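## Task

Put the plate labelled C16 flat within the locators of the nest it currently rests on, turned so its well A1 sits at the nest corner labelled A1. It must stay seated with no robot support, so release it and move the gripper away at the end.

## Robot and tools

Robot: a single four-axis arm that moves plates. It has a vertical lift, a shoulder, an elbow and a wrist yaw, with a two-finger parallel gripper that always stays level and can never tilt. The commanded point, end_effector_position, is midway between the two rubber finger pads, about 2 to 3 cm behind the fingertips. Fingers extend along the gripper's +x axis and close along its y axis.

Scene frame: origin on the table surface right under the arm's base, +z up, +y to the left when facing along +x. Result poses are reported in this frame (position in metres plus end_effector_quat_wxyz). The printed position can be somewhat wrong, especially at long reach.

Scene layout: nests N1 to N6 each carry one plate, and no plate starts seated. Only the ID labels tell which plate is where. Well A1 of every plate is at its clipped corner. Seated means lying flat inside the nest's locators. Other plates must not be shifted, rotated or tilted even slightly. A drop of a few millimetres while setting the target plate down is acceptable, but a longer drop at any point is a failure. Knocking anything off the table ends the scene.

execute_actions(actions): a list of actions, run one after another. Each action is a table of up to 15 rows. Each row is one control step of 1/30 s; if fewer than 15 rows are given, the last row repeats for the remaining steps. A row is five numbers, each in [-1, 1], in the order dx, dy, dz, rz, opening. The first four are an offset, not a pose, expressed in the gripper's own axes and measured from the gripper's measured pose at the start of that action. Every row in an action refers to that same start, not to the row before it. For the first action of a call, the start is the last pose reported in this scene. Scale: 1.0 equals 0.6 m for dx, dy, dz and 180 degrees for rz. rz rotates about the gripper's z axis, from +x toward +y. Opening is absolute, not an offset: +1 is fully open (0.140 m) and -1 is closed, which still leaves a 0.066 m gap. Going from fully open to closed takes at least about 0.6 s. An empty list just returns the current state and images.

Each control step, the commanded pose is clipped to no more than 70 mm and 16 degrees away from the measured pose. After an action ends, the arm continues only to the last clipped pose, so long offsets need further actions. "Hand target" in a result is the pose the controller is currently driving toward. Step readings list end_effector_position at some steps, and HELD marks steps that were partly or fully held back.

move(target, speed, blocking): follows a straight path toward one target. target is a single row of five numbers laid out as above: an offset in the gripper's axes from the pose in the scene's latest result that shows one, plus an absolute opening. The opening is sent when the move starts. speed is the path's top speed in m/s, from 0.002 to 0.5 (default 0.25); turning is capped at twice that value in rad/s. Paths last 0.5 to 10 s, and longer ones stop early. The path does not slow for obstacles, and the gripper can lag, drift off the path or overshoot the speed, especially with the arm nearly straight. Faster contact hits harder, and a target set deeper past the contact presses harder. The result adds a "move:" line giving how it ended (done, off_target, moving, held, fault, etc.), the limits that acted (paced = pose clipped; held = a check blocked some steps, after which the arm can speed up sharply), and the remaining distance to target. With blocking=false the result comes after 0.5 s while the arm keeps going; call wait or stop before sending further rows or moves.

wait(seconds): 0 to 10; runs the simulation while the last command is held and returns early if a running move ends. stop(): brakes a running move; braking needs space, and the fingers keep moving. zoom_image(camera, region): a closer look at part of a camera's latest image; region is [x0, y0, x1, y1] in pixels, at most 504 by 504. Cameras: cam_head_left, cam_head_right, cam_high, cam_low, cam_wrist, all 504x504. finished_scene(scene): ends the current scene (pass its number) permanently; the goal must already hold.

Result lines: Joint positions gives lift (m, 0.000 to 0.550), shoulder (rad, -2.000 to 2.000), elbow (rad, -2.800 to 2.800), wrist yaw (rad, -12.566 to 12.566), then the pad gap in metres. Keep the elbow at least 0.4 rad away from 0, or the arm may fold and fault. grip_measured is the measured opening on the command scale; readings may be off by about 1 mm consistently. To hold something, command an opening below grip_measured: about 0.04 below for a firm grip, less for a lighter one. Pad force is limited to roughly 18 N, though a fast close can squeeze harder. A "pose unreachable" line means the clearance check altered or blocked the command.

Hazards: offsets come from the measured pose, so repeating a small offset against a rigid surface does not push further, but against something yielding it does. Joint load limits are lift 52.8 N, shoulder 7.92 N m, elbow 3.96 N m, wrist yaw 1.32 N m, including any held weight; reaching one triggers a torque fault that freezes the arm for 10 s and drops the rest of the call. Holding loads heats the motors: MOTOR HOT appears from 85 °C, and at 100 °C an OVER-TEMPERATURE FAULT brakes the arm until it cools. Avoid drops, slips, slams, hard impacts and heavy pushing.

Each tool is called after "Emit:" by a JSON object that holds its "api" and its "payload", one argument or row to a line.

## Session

Emit:
{"api": "execute_actions", "payload": {
  "actions": []
}}

Scene clock: 0.00 s.
end_effector_position=(+0.4466, +0.3069, +0.2085) grip_measured=+0.99 end_effector_quat_wxyz=(+0.907, +0.000, +0.000, -0.421)
Joint positions: [ 0.203  1.634  2.101 -4.604  0.14 ]
Hand target: +0.447, +0.307, +0.208; +0.907, +0.000, +0.000, -0.421

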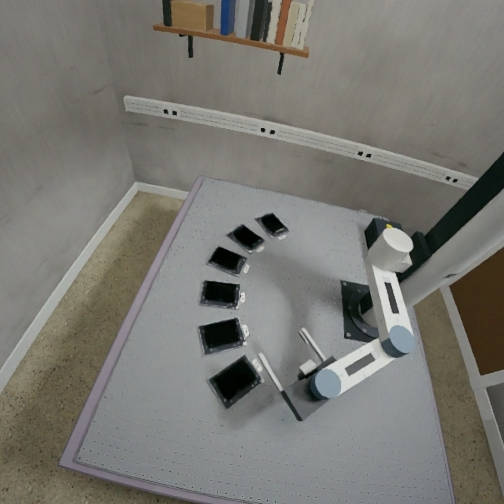

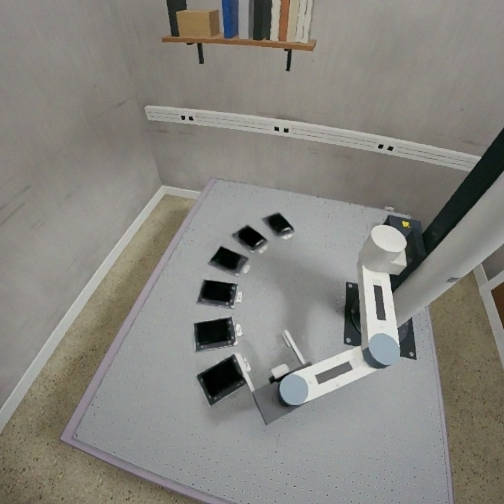

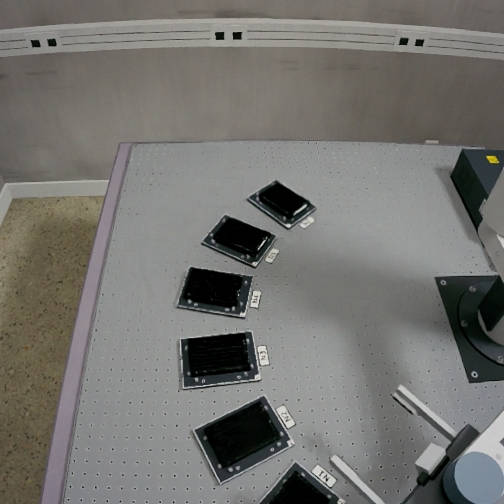

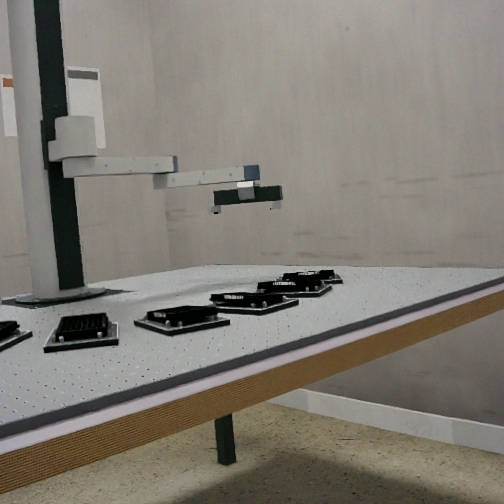

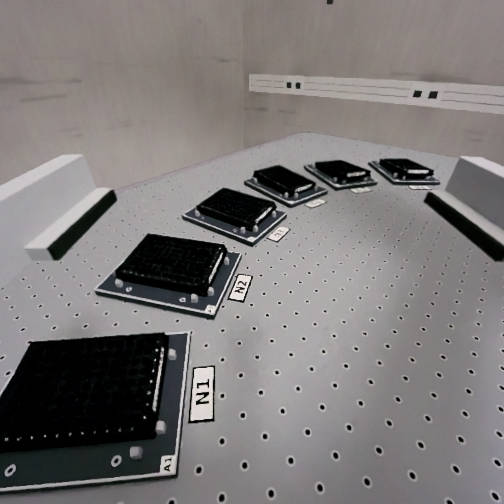

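Emit:
{"api": "zoom_image", "payload": {
  "camera": "cam_wrist",
  "region": [170, 140, 450, 260]
}}

Emit:
{"api": "zoom_image", "payload": {
  "camera": "cam_wrist",
  "region": [0, 220, 270, 500]
}}

Emit:
{"api": "zoom_image", "payload": {
  "camera": "cam_low",
  "region": [130, 255, 350, 345]
}}

Region (170, 140, 450, 260) of cam_wrist's 504x504 image, scaled by 1.800, with more detail than that image has; it fills the top 216 rows of this view, and the rest is white.

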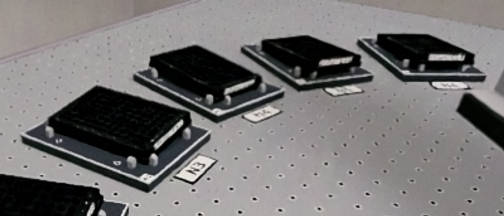

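Region (0, 220, 270, 500) of cam_wrist's 504x504 image, scaled by 1.800, with more detail than that image has; it fills the left 486 columns of this view, and the rest is white.

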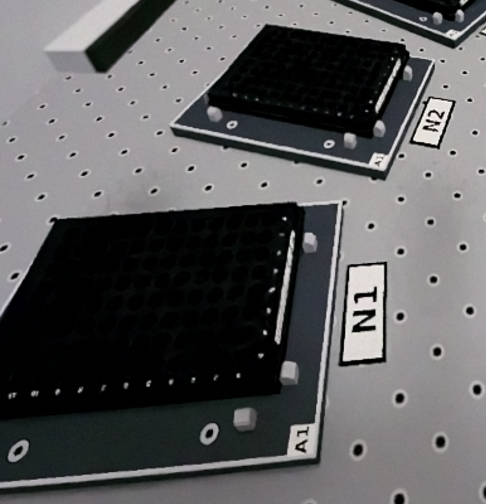

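Region (130, 255, 350, 345) of cam_low's 504x504 image, scaled by 2.291, with more detail than that image has; it fills the top 206 rows of this view, and the rest is white.

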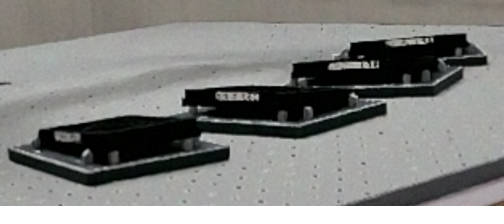

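Emit:
{"api": "move", "payload": {
  "target": [0.167, -0.08, -0.167, 0.483, 1],
  "speed": 0.5
}}

Emit:
{"api": "zoom_image", "payload": {
  "camera": "cam_wrist",
  "region": [100, 160, 260, 280]
}}

Emit:
{"api": "zoom_image", "payload": {
  "camera": "cam_wrist",
  "region": [270, 160, 430, 280]
}}

Scene clock: 20.10 s.
end_effector_position=(+0.4749, +0.1992, +0.1083) grip_measured=+0.99 end_effector_quat_wxyz=(+0.948, +0.000, +0.000, +0.318)
Joint positions: [ 0.103  1.521  0.863 -1.735  0.14 ]
Hand target: +0.475, +0.199, +0.108; +0.948, +0.000, +0.000, +0.319
Off the commanded pose: 0.000 m, 0 deg.
move: done

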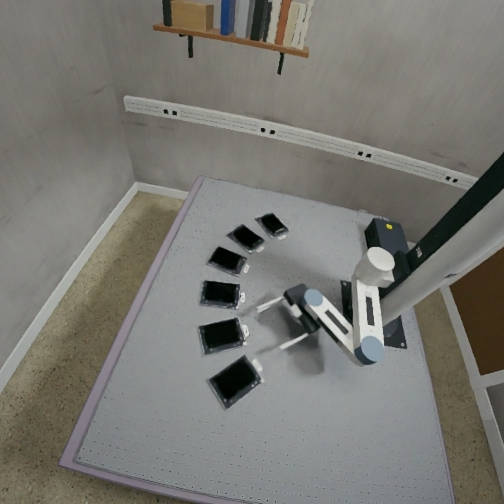

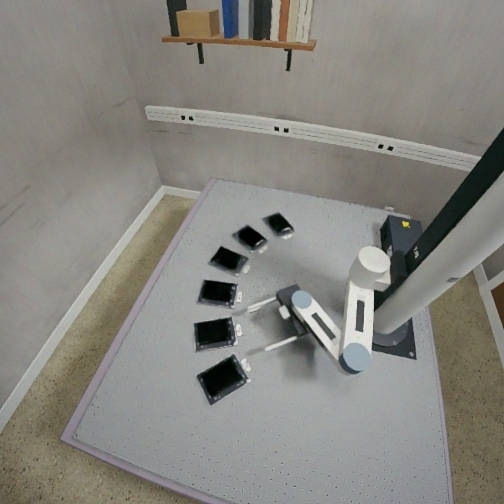

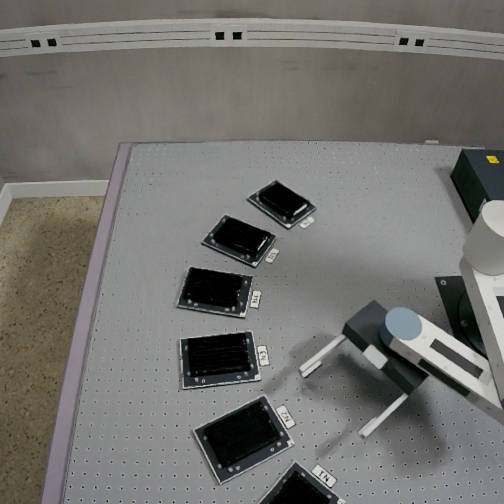

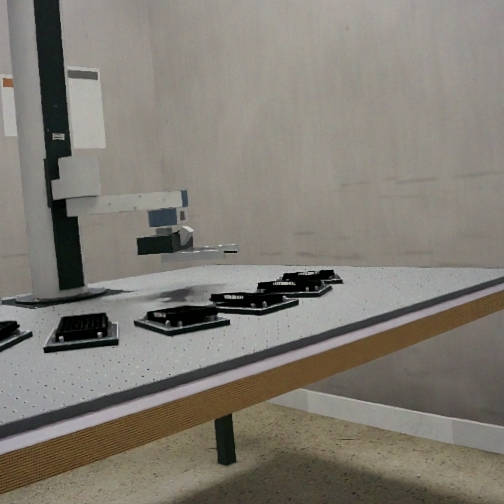

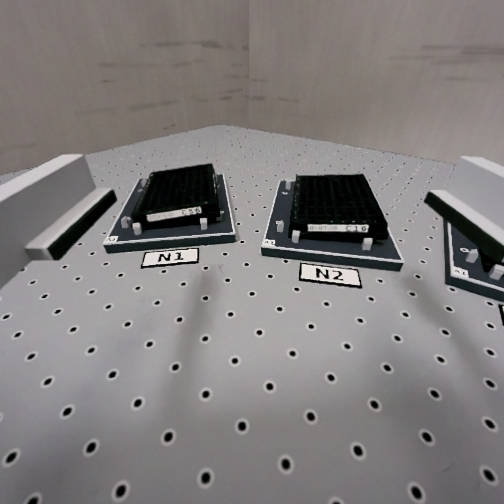

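Region (100, 160, 260, 280) of cam_wrist's 504x504 image, scaled by 3.150, with more detail than that image has; it fills the top 378 rows of this view, and the rest is white.

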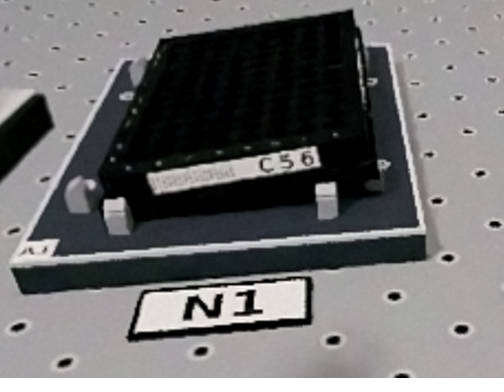

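Region (270, 160, 430, 280) of cam_wrist's 504x504 image, scaled by 3.150, with more detail than that image has; it fills the top 378 rows of this view, and the rest is white.

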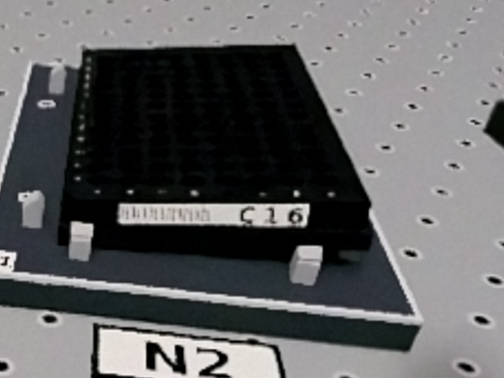

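Emit:
{"api": "move", "payload": {
  "target": [0.195, -0.112, -0.055, -0.058, 0.3],
  "speed": 0.3
}}

Scene clock: 40.30 s.
end_effector_position=(+0.6088, +0.2163, +0.0752) grip_measured=+0.30 end_effector_quat_wxyz=(+0.973, +0.000, +0.000, +0.231)
Joint positions: [ 0.07   1.223  1.443 -2.2    0.114]
Hand target: +0.609, +0.216, +0.075; +0.973, +0.000, +0.000, +0.231
Off the commanded pose: 0.000 m, 0 deg.
move: done

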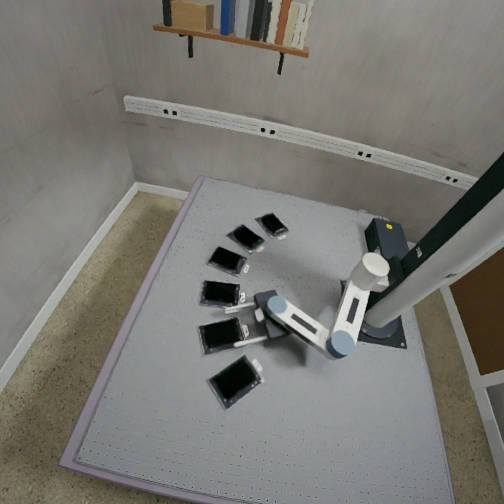

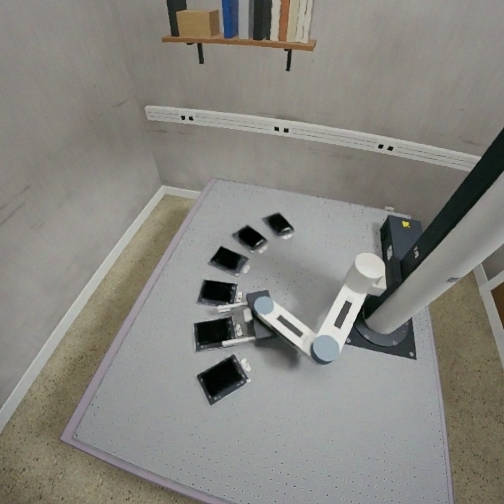

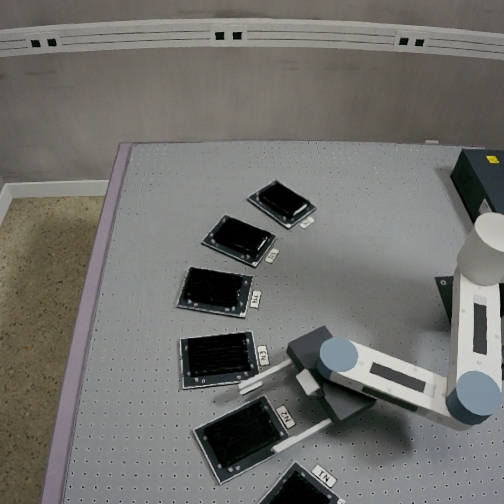

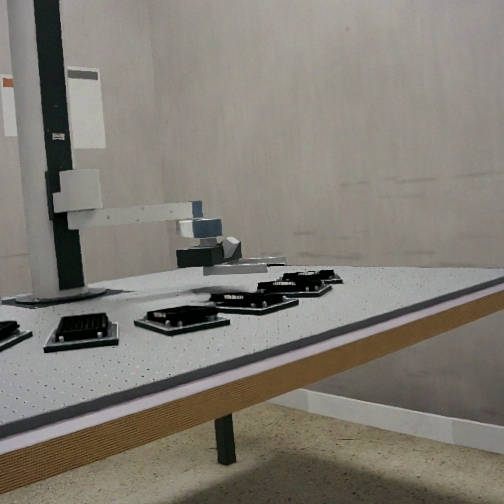

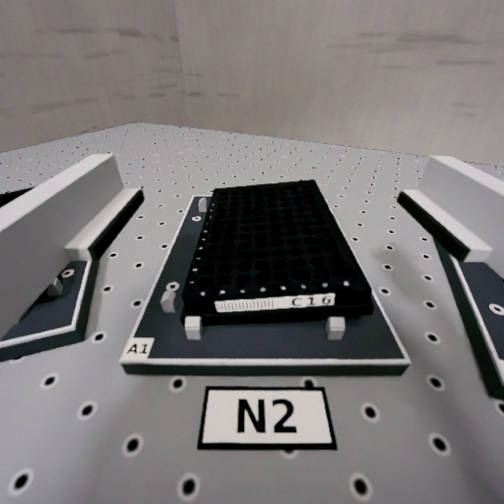

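Emit:
{"api": "execute_actions", "payload": {
  "actions": [
    [[0.015,0,0,0,0.3],[0.03,0,-0.003,0,0.3],[0.045,-0.001,-0.007,0,0.3],[0.06,-0.002,-0.012,0,0.3],[0.075,-0.003,-0.017,0,0.3],[0.085,-0.003,-0.022,0,0.3],[0.093,-0.003,-0.028,0,0.3],[0.093,-0.003,-0.034,0,0.3],[0.093,-0.003,-0.04,0,0.25],[0.093,-0.003,-0.046,0,0.25],[0.093,-0.003,-0.052,0,0.25],[0.093,-0.003,-0.057,0,0.25],[0.093,-0.003,-0.061,0,0.25],[0.093,-0.003,-0.064,0,0.25],[0.093,-0.003,-0.066,0,0.25]]
  ]
}}

Emit:
{"api": "execute_actions", "payload": {
  "actions": []
}}

Scene clock: 53.17 s.
end_effector_position=(+0.6593, +0.2397, +0.0384) grip_measured=+0.25 end_effector_quat_wxyz=(+0.973, +0.000, +0.000, +0.231)
Joint positions: [ 0.033  1.088  1.752 -2.374  0.112]
Hand target: +0.659, +0.240, +0.036; +0.973, +0.000, +0.000, +0.231
Off the commanded pose: 0.003 m, 0 deg.
Step readings (end_effector_position):
0: (+0.6088, +0.2163, +0.0752)
1: (+0.6088, +0.2163, +0.0752)
2: (+0.6100, +0.2169, +0.0752)
4: (+0.6191, +0.2217, +0.0747)
8: (+0.6452, +0.2341, +0.0639)
15: end_effector_position above

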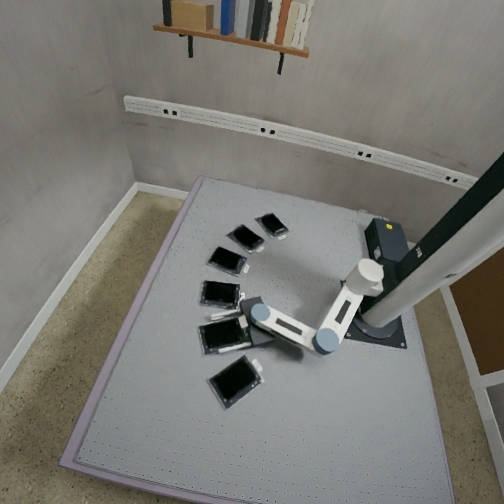

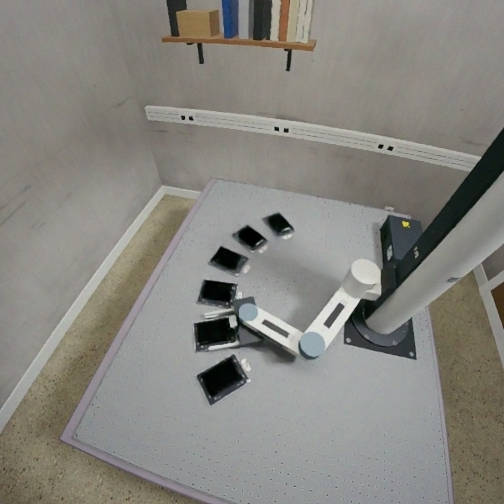

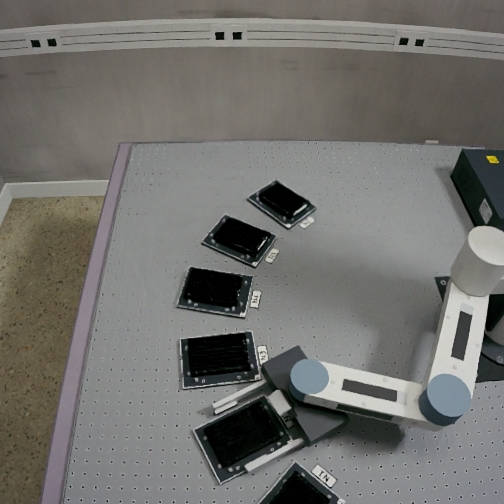

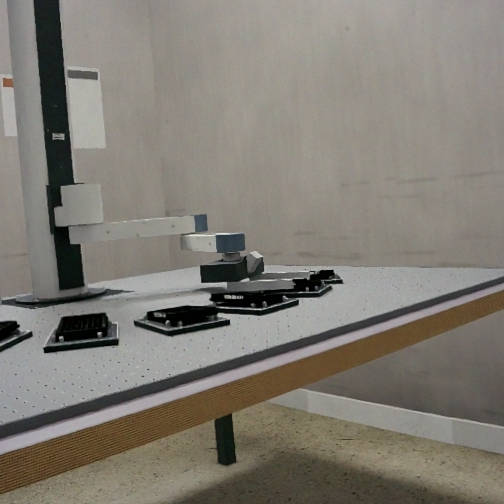

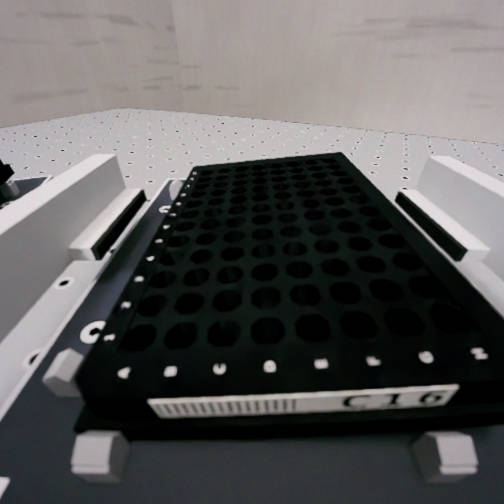

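Scene clock: 53.17 s.
end_effector_position=(+0.6593, +0.2397, +0.0384) grip_measured=+0.25 end_effector_quat_wxyz=(+0.973, +0.000, +0.000, +0.231)
Joint positions: [ 0.033  1.088  1.752 -2.374  0.112]
Hand target: +0.659, +0.240, +0.036; +0.973, +0.000, +0.000, +0.231
Off the commanded pose: 0.003 m, 0 deg.

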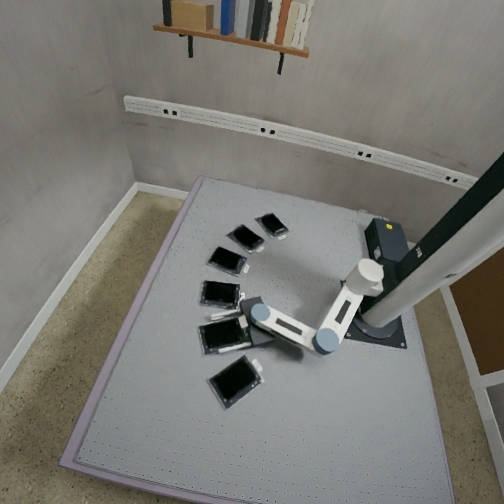

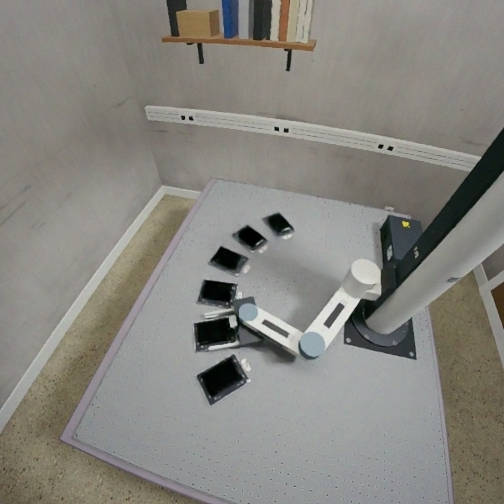

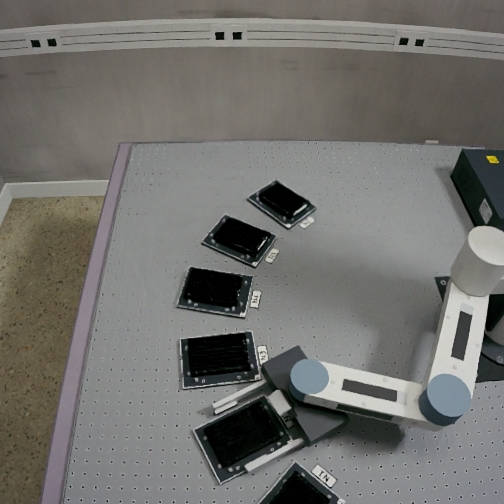

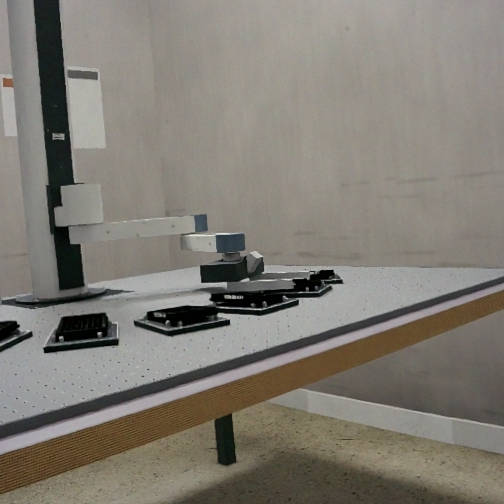

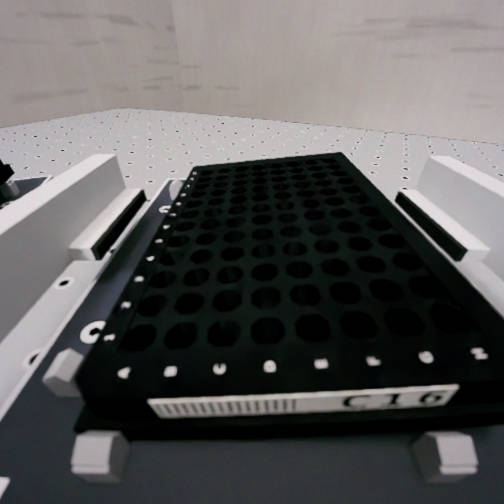

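Emit:
{"api": "move", "payload": {
  "target": [0, 0.009, -0.005, 0, -0.33],
  "speed": 0.006
}}

Scene clock: 63.47 s.
end_effector_position=(+0.6572, +0.2434, +0.0355) grip_measured=-0.33 end_effector_quat_wxyz=(+0.973, +0.000, +0.000, +0.229)
Joint positions: [ 0.03   1.1    1.751 -2.389  0.091]
Hand target: +0.657, +0.245, +0.035; +0.973, +0.000, +0.000, +0.231
Off the commanded pose: 0.001 m, 0 deg.
move: done

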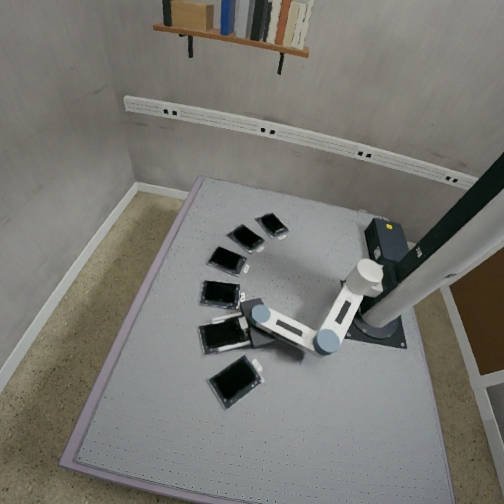

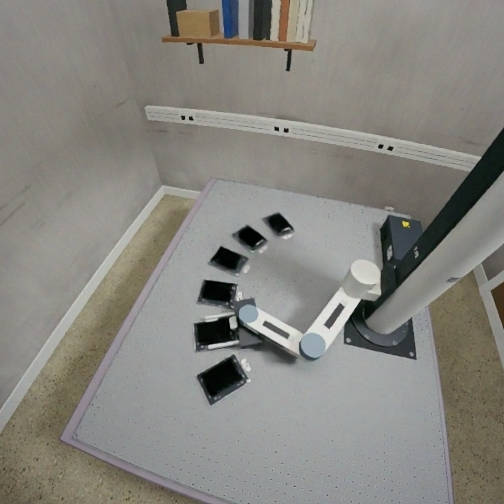

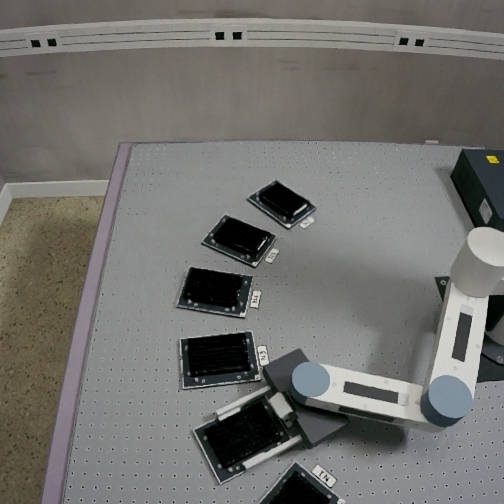

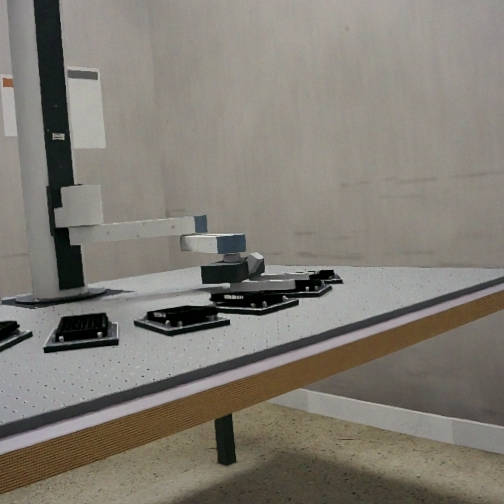

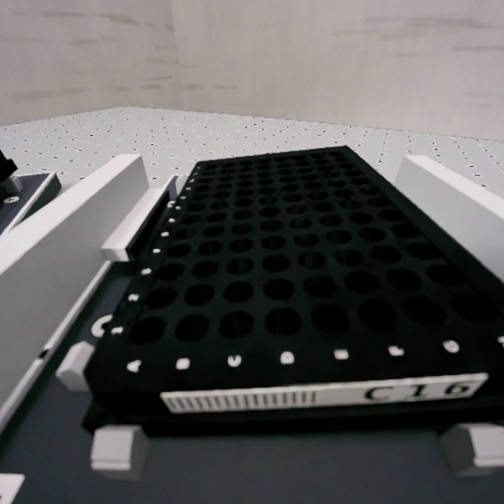

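Emit:
{"api": "move", "payload": {
  "target": [0, 0.005, 0, 0.0013, -0.33],
  "speed": 0.005
}}

Scene clock: 71.70 s.
end_effector_position=(+0.6559, +0.2460, +0.0355) grip_measured=-0.33 end_effector_quat_wxyz=(+0.973, +0.000, +0.000, +0.231)
Joint positions: [ 0.03   1.106  1.751 -2.391  0.091]
Hand target: +0.656, +0.246, +0.035; +0.973, +0.000, +0.000, +0.231
Off the commanded pose: 0.000 m, 0 deg.
move: done

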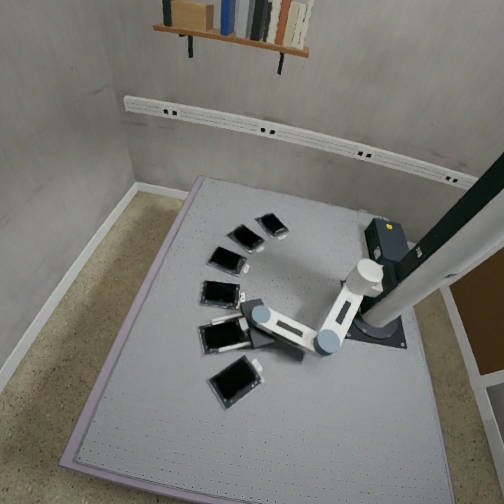

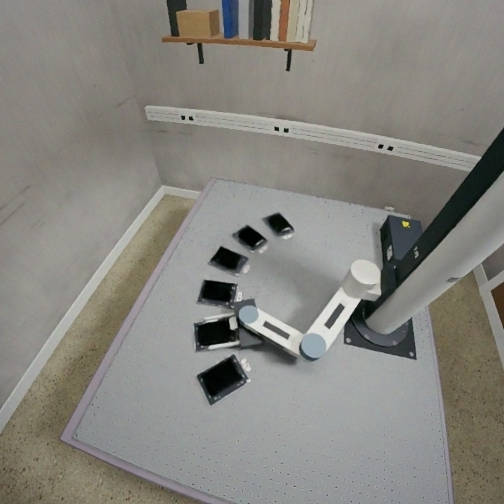

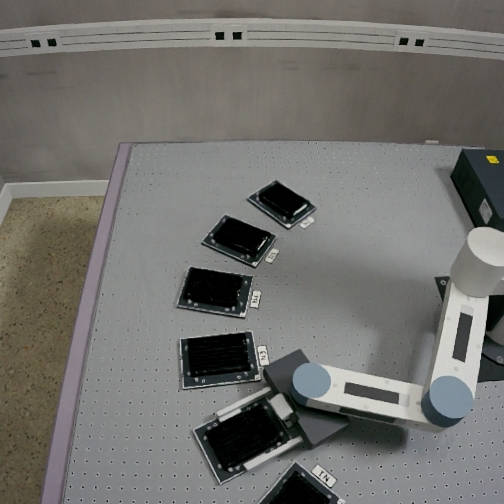

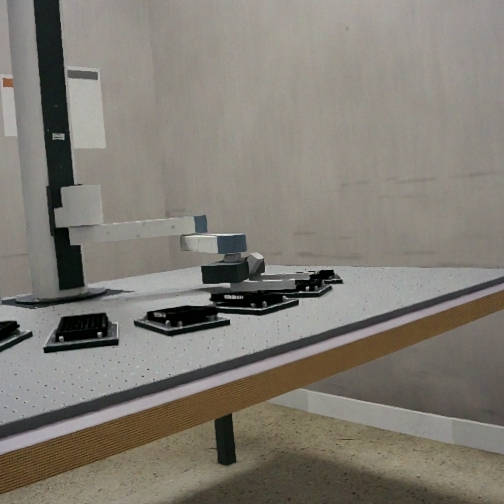

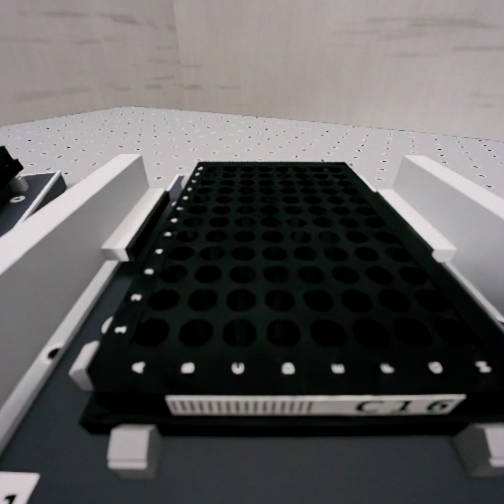

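The plate has dropped in level. Next, I'll release it and retreat.

Emit:
{"api": "execute_actions", "payload": {
  "actions": [
    [[0,-0.002,0,0,0.2],[0,-0.004,0,0,0.2],[0,-0.004,0,0,0.2],[0,-0.004,0,0,0.2],[0,-0.004,0,0,0.2],[0,-0.004,0,0,0.2],[0,-0.004,0.01,0,0.2],[0,-0.004,0.02,0,0.2],[0,-0.004,0.03,0,0.2],[0,-0.004,0.04,0,0.2],[0,-0.004,0.05,0,0.2]]
  ]
}}

Emit:
{"api": "move", "payload": {
  "target": [-0.25, 0, 0.15, 0, 1],
  "speed": 0.4
}}

Emit:
{"api": "zoom_image", "payload": {
  "camera": "cam_wrist",
  "region": [180, 200, 340, 340]
}}

Emit:
{"api": "zoom_image", "payload": {
  "camera": "cam_low",
  "region": [240, 260, 350, 310]
}}

Emit:
{"api": "zoom_image", "payload": {
  "camera": "cam_high",
  "region": [185, 385, 305, 490]
}}

Scene clock: 83.53 s.
end_effector_position=(+0.6570, +0.2437, +0.0657) grip_measured=+0.20 end_effector_quat_wxyz=(+0.973, +0.000, +0.000, +0.231)
Joint positions: [ 0.061  1.1    1.751 -2.385  0.11 ]
Hand target: +0.657, +0.244, +0.065; +0.973, +0.000, +0.000, +0.231
Off the commanded pose: 0.000 m, 0 deg.
Step readings (end_effector_position):
0: (+0.6559, +0.2460, +0.0355)
1: (+0.6559, +0.2460, +0.0355)
2: (+0.6562, +0.2454, +0.0355)
4: (+0.6570, +0.2436, +0.0355)
8: (+0.6570, +0.2437, +0.0363)
15: end_effector_position above

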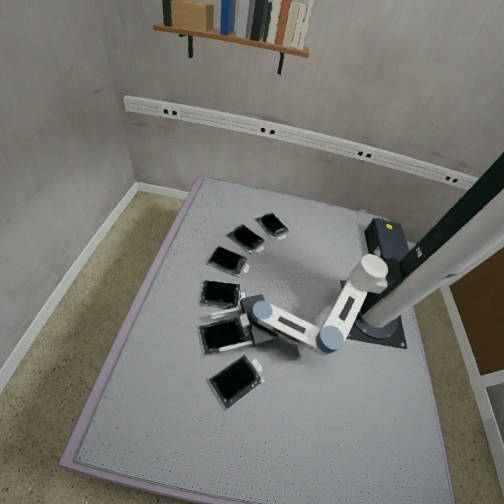

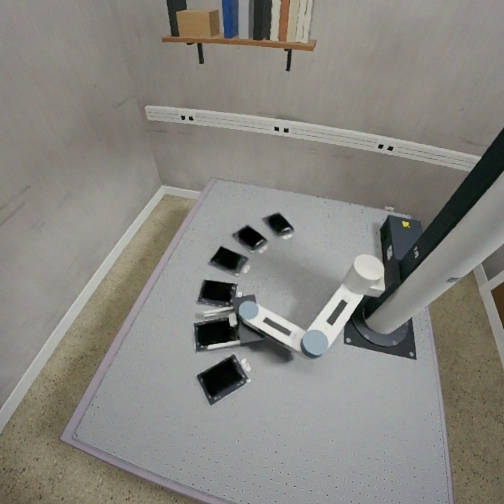

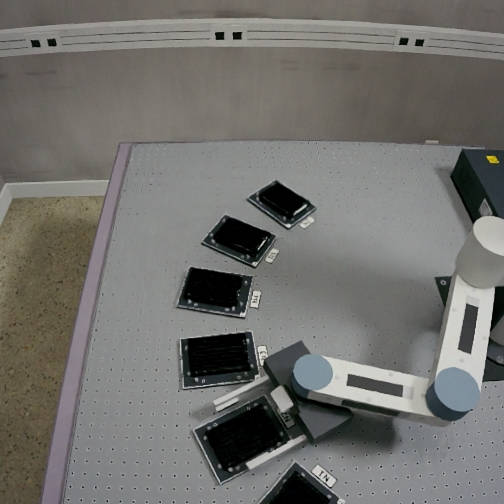

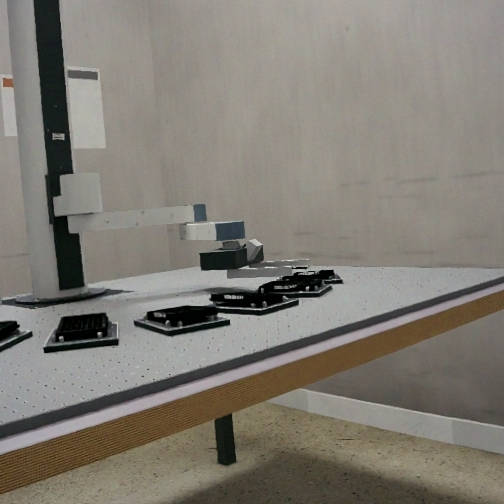

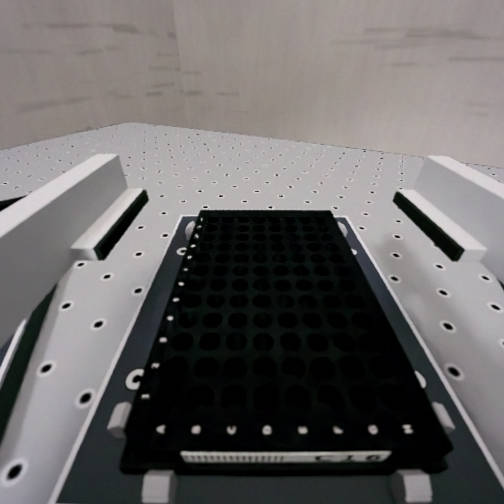

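Scene clock: 84.47 s.
end_effector_position=(+0.5231, +0.1762, +0.1557) grip_measured=+0.99 end_effector_quat_wxyz=(+0.973, +0.000, +0.000, +0.231)
Joint positions: [ 0.151  1.404  0.993 -1.931  0.14 ]
Hand target: +0.523, +0.176, +0.156; +0.973, +0.000, +0.000, +0.231
Off the commanded pose: 0.000 m, 0 deg.
move: done

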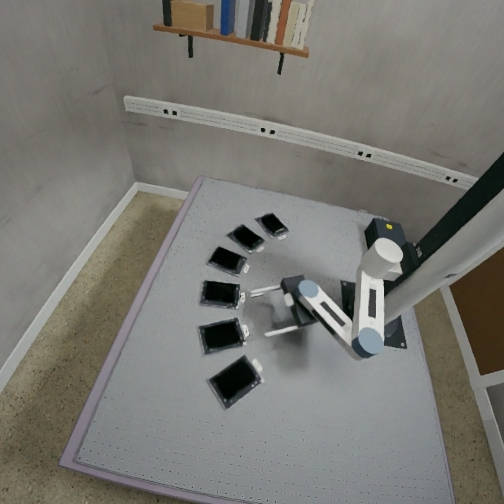

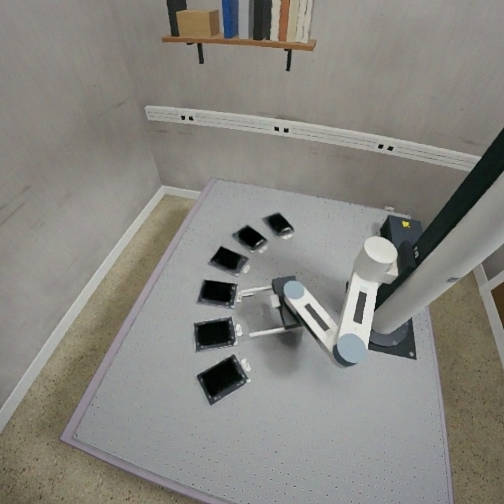

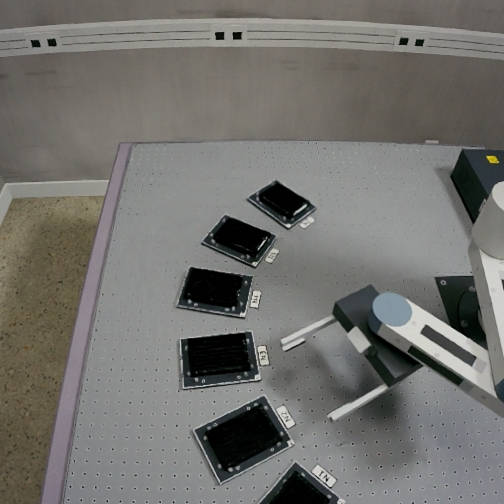

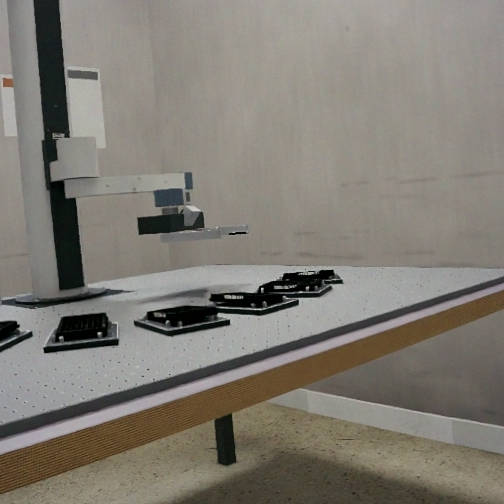

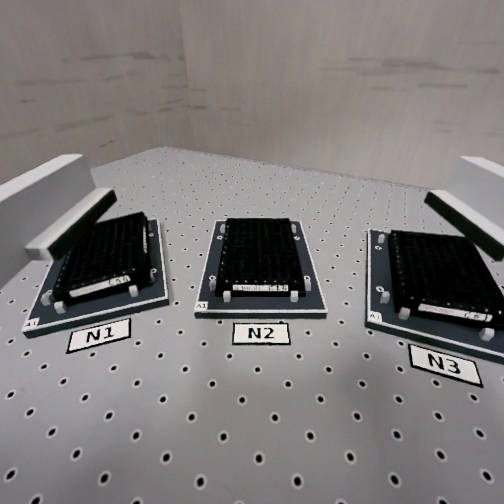

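Region (180, 200, 340, 340) of cam_wrist's 504x504 image, scaled by 3.150, with more detail than that image has; it fills the top 441 rows of this view, and the rest is white.

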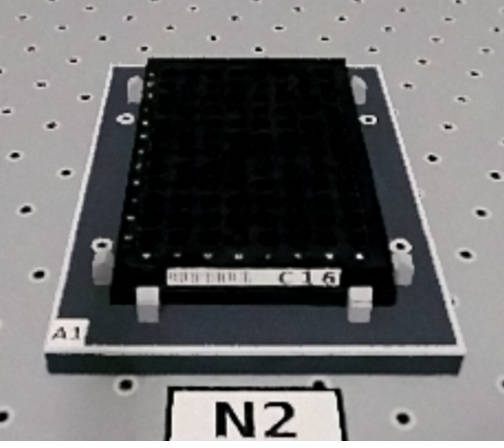

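Region (240, 260, 350, 310) of cam_low's 504x504 image, scaled by 4.582, with more detail than that image has; it fills the top 229 rows of this view, and the rest is white.

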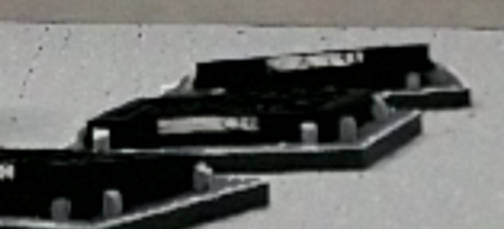

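Region (185, 385, 305, 490) of cam_high's 504x504 image, scaled by 4.200, with more detail than that image has; it fills the top 441 rows of this view, and the rest is white.

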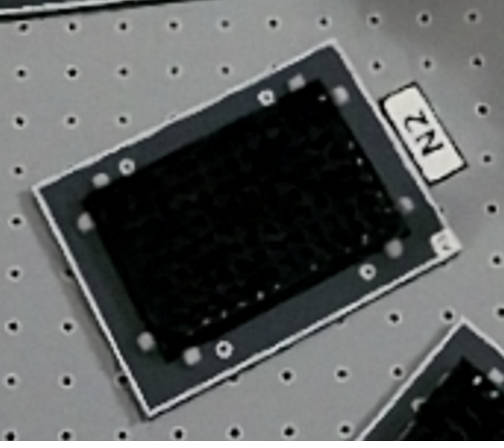

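Emit:
{"api": "finished_scene", "payload": {
  "scene": 2
}}

The scene is finished: the task was done.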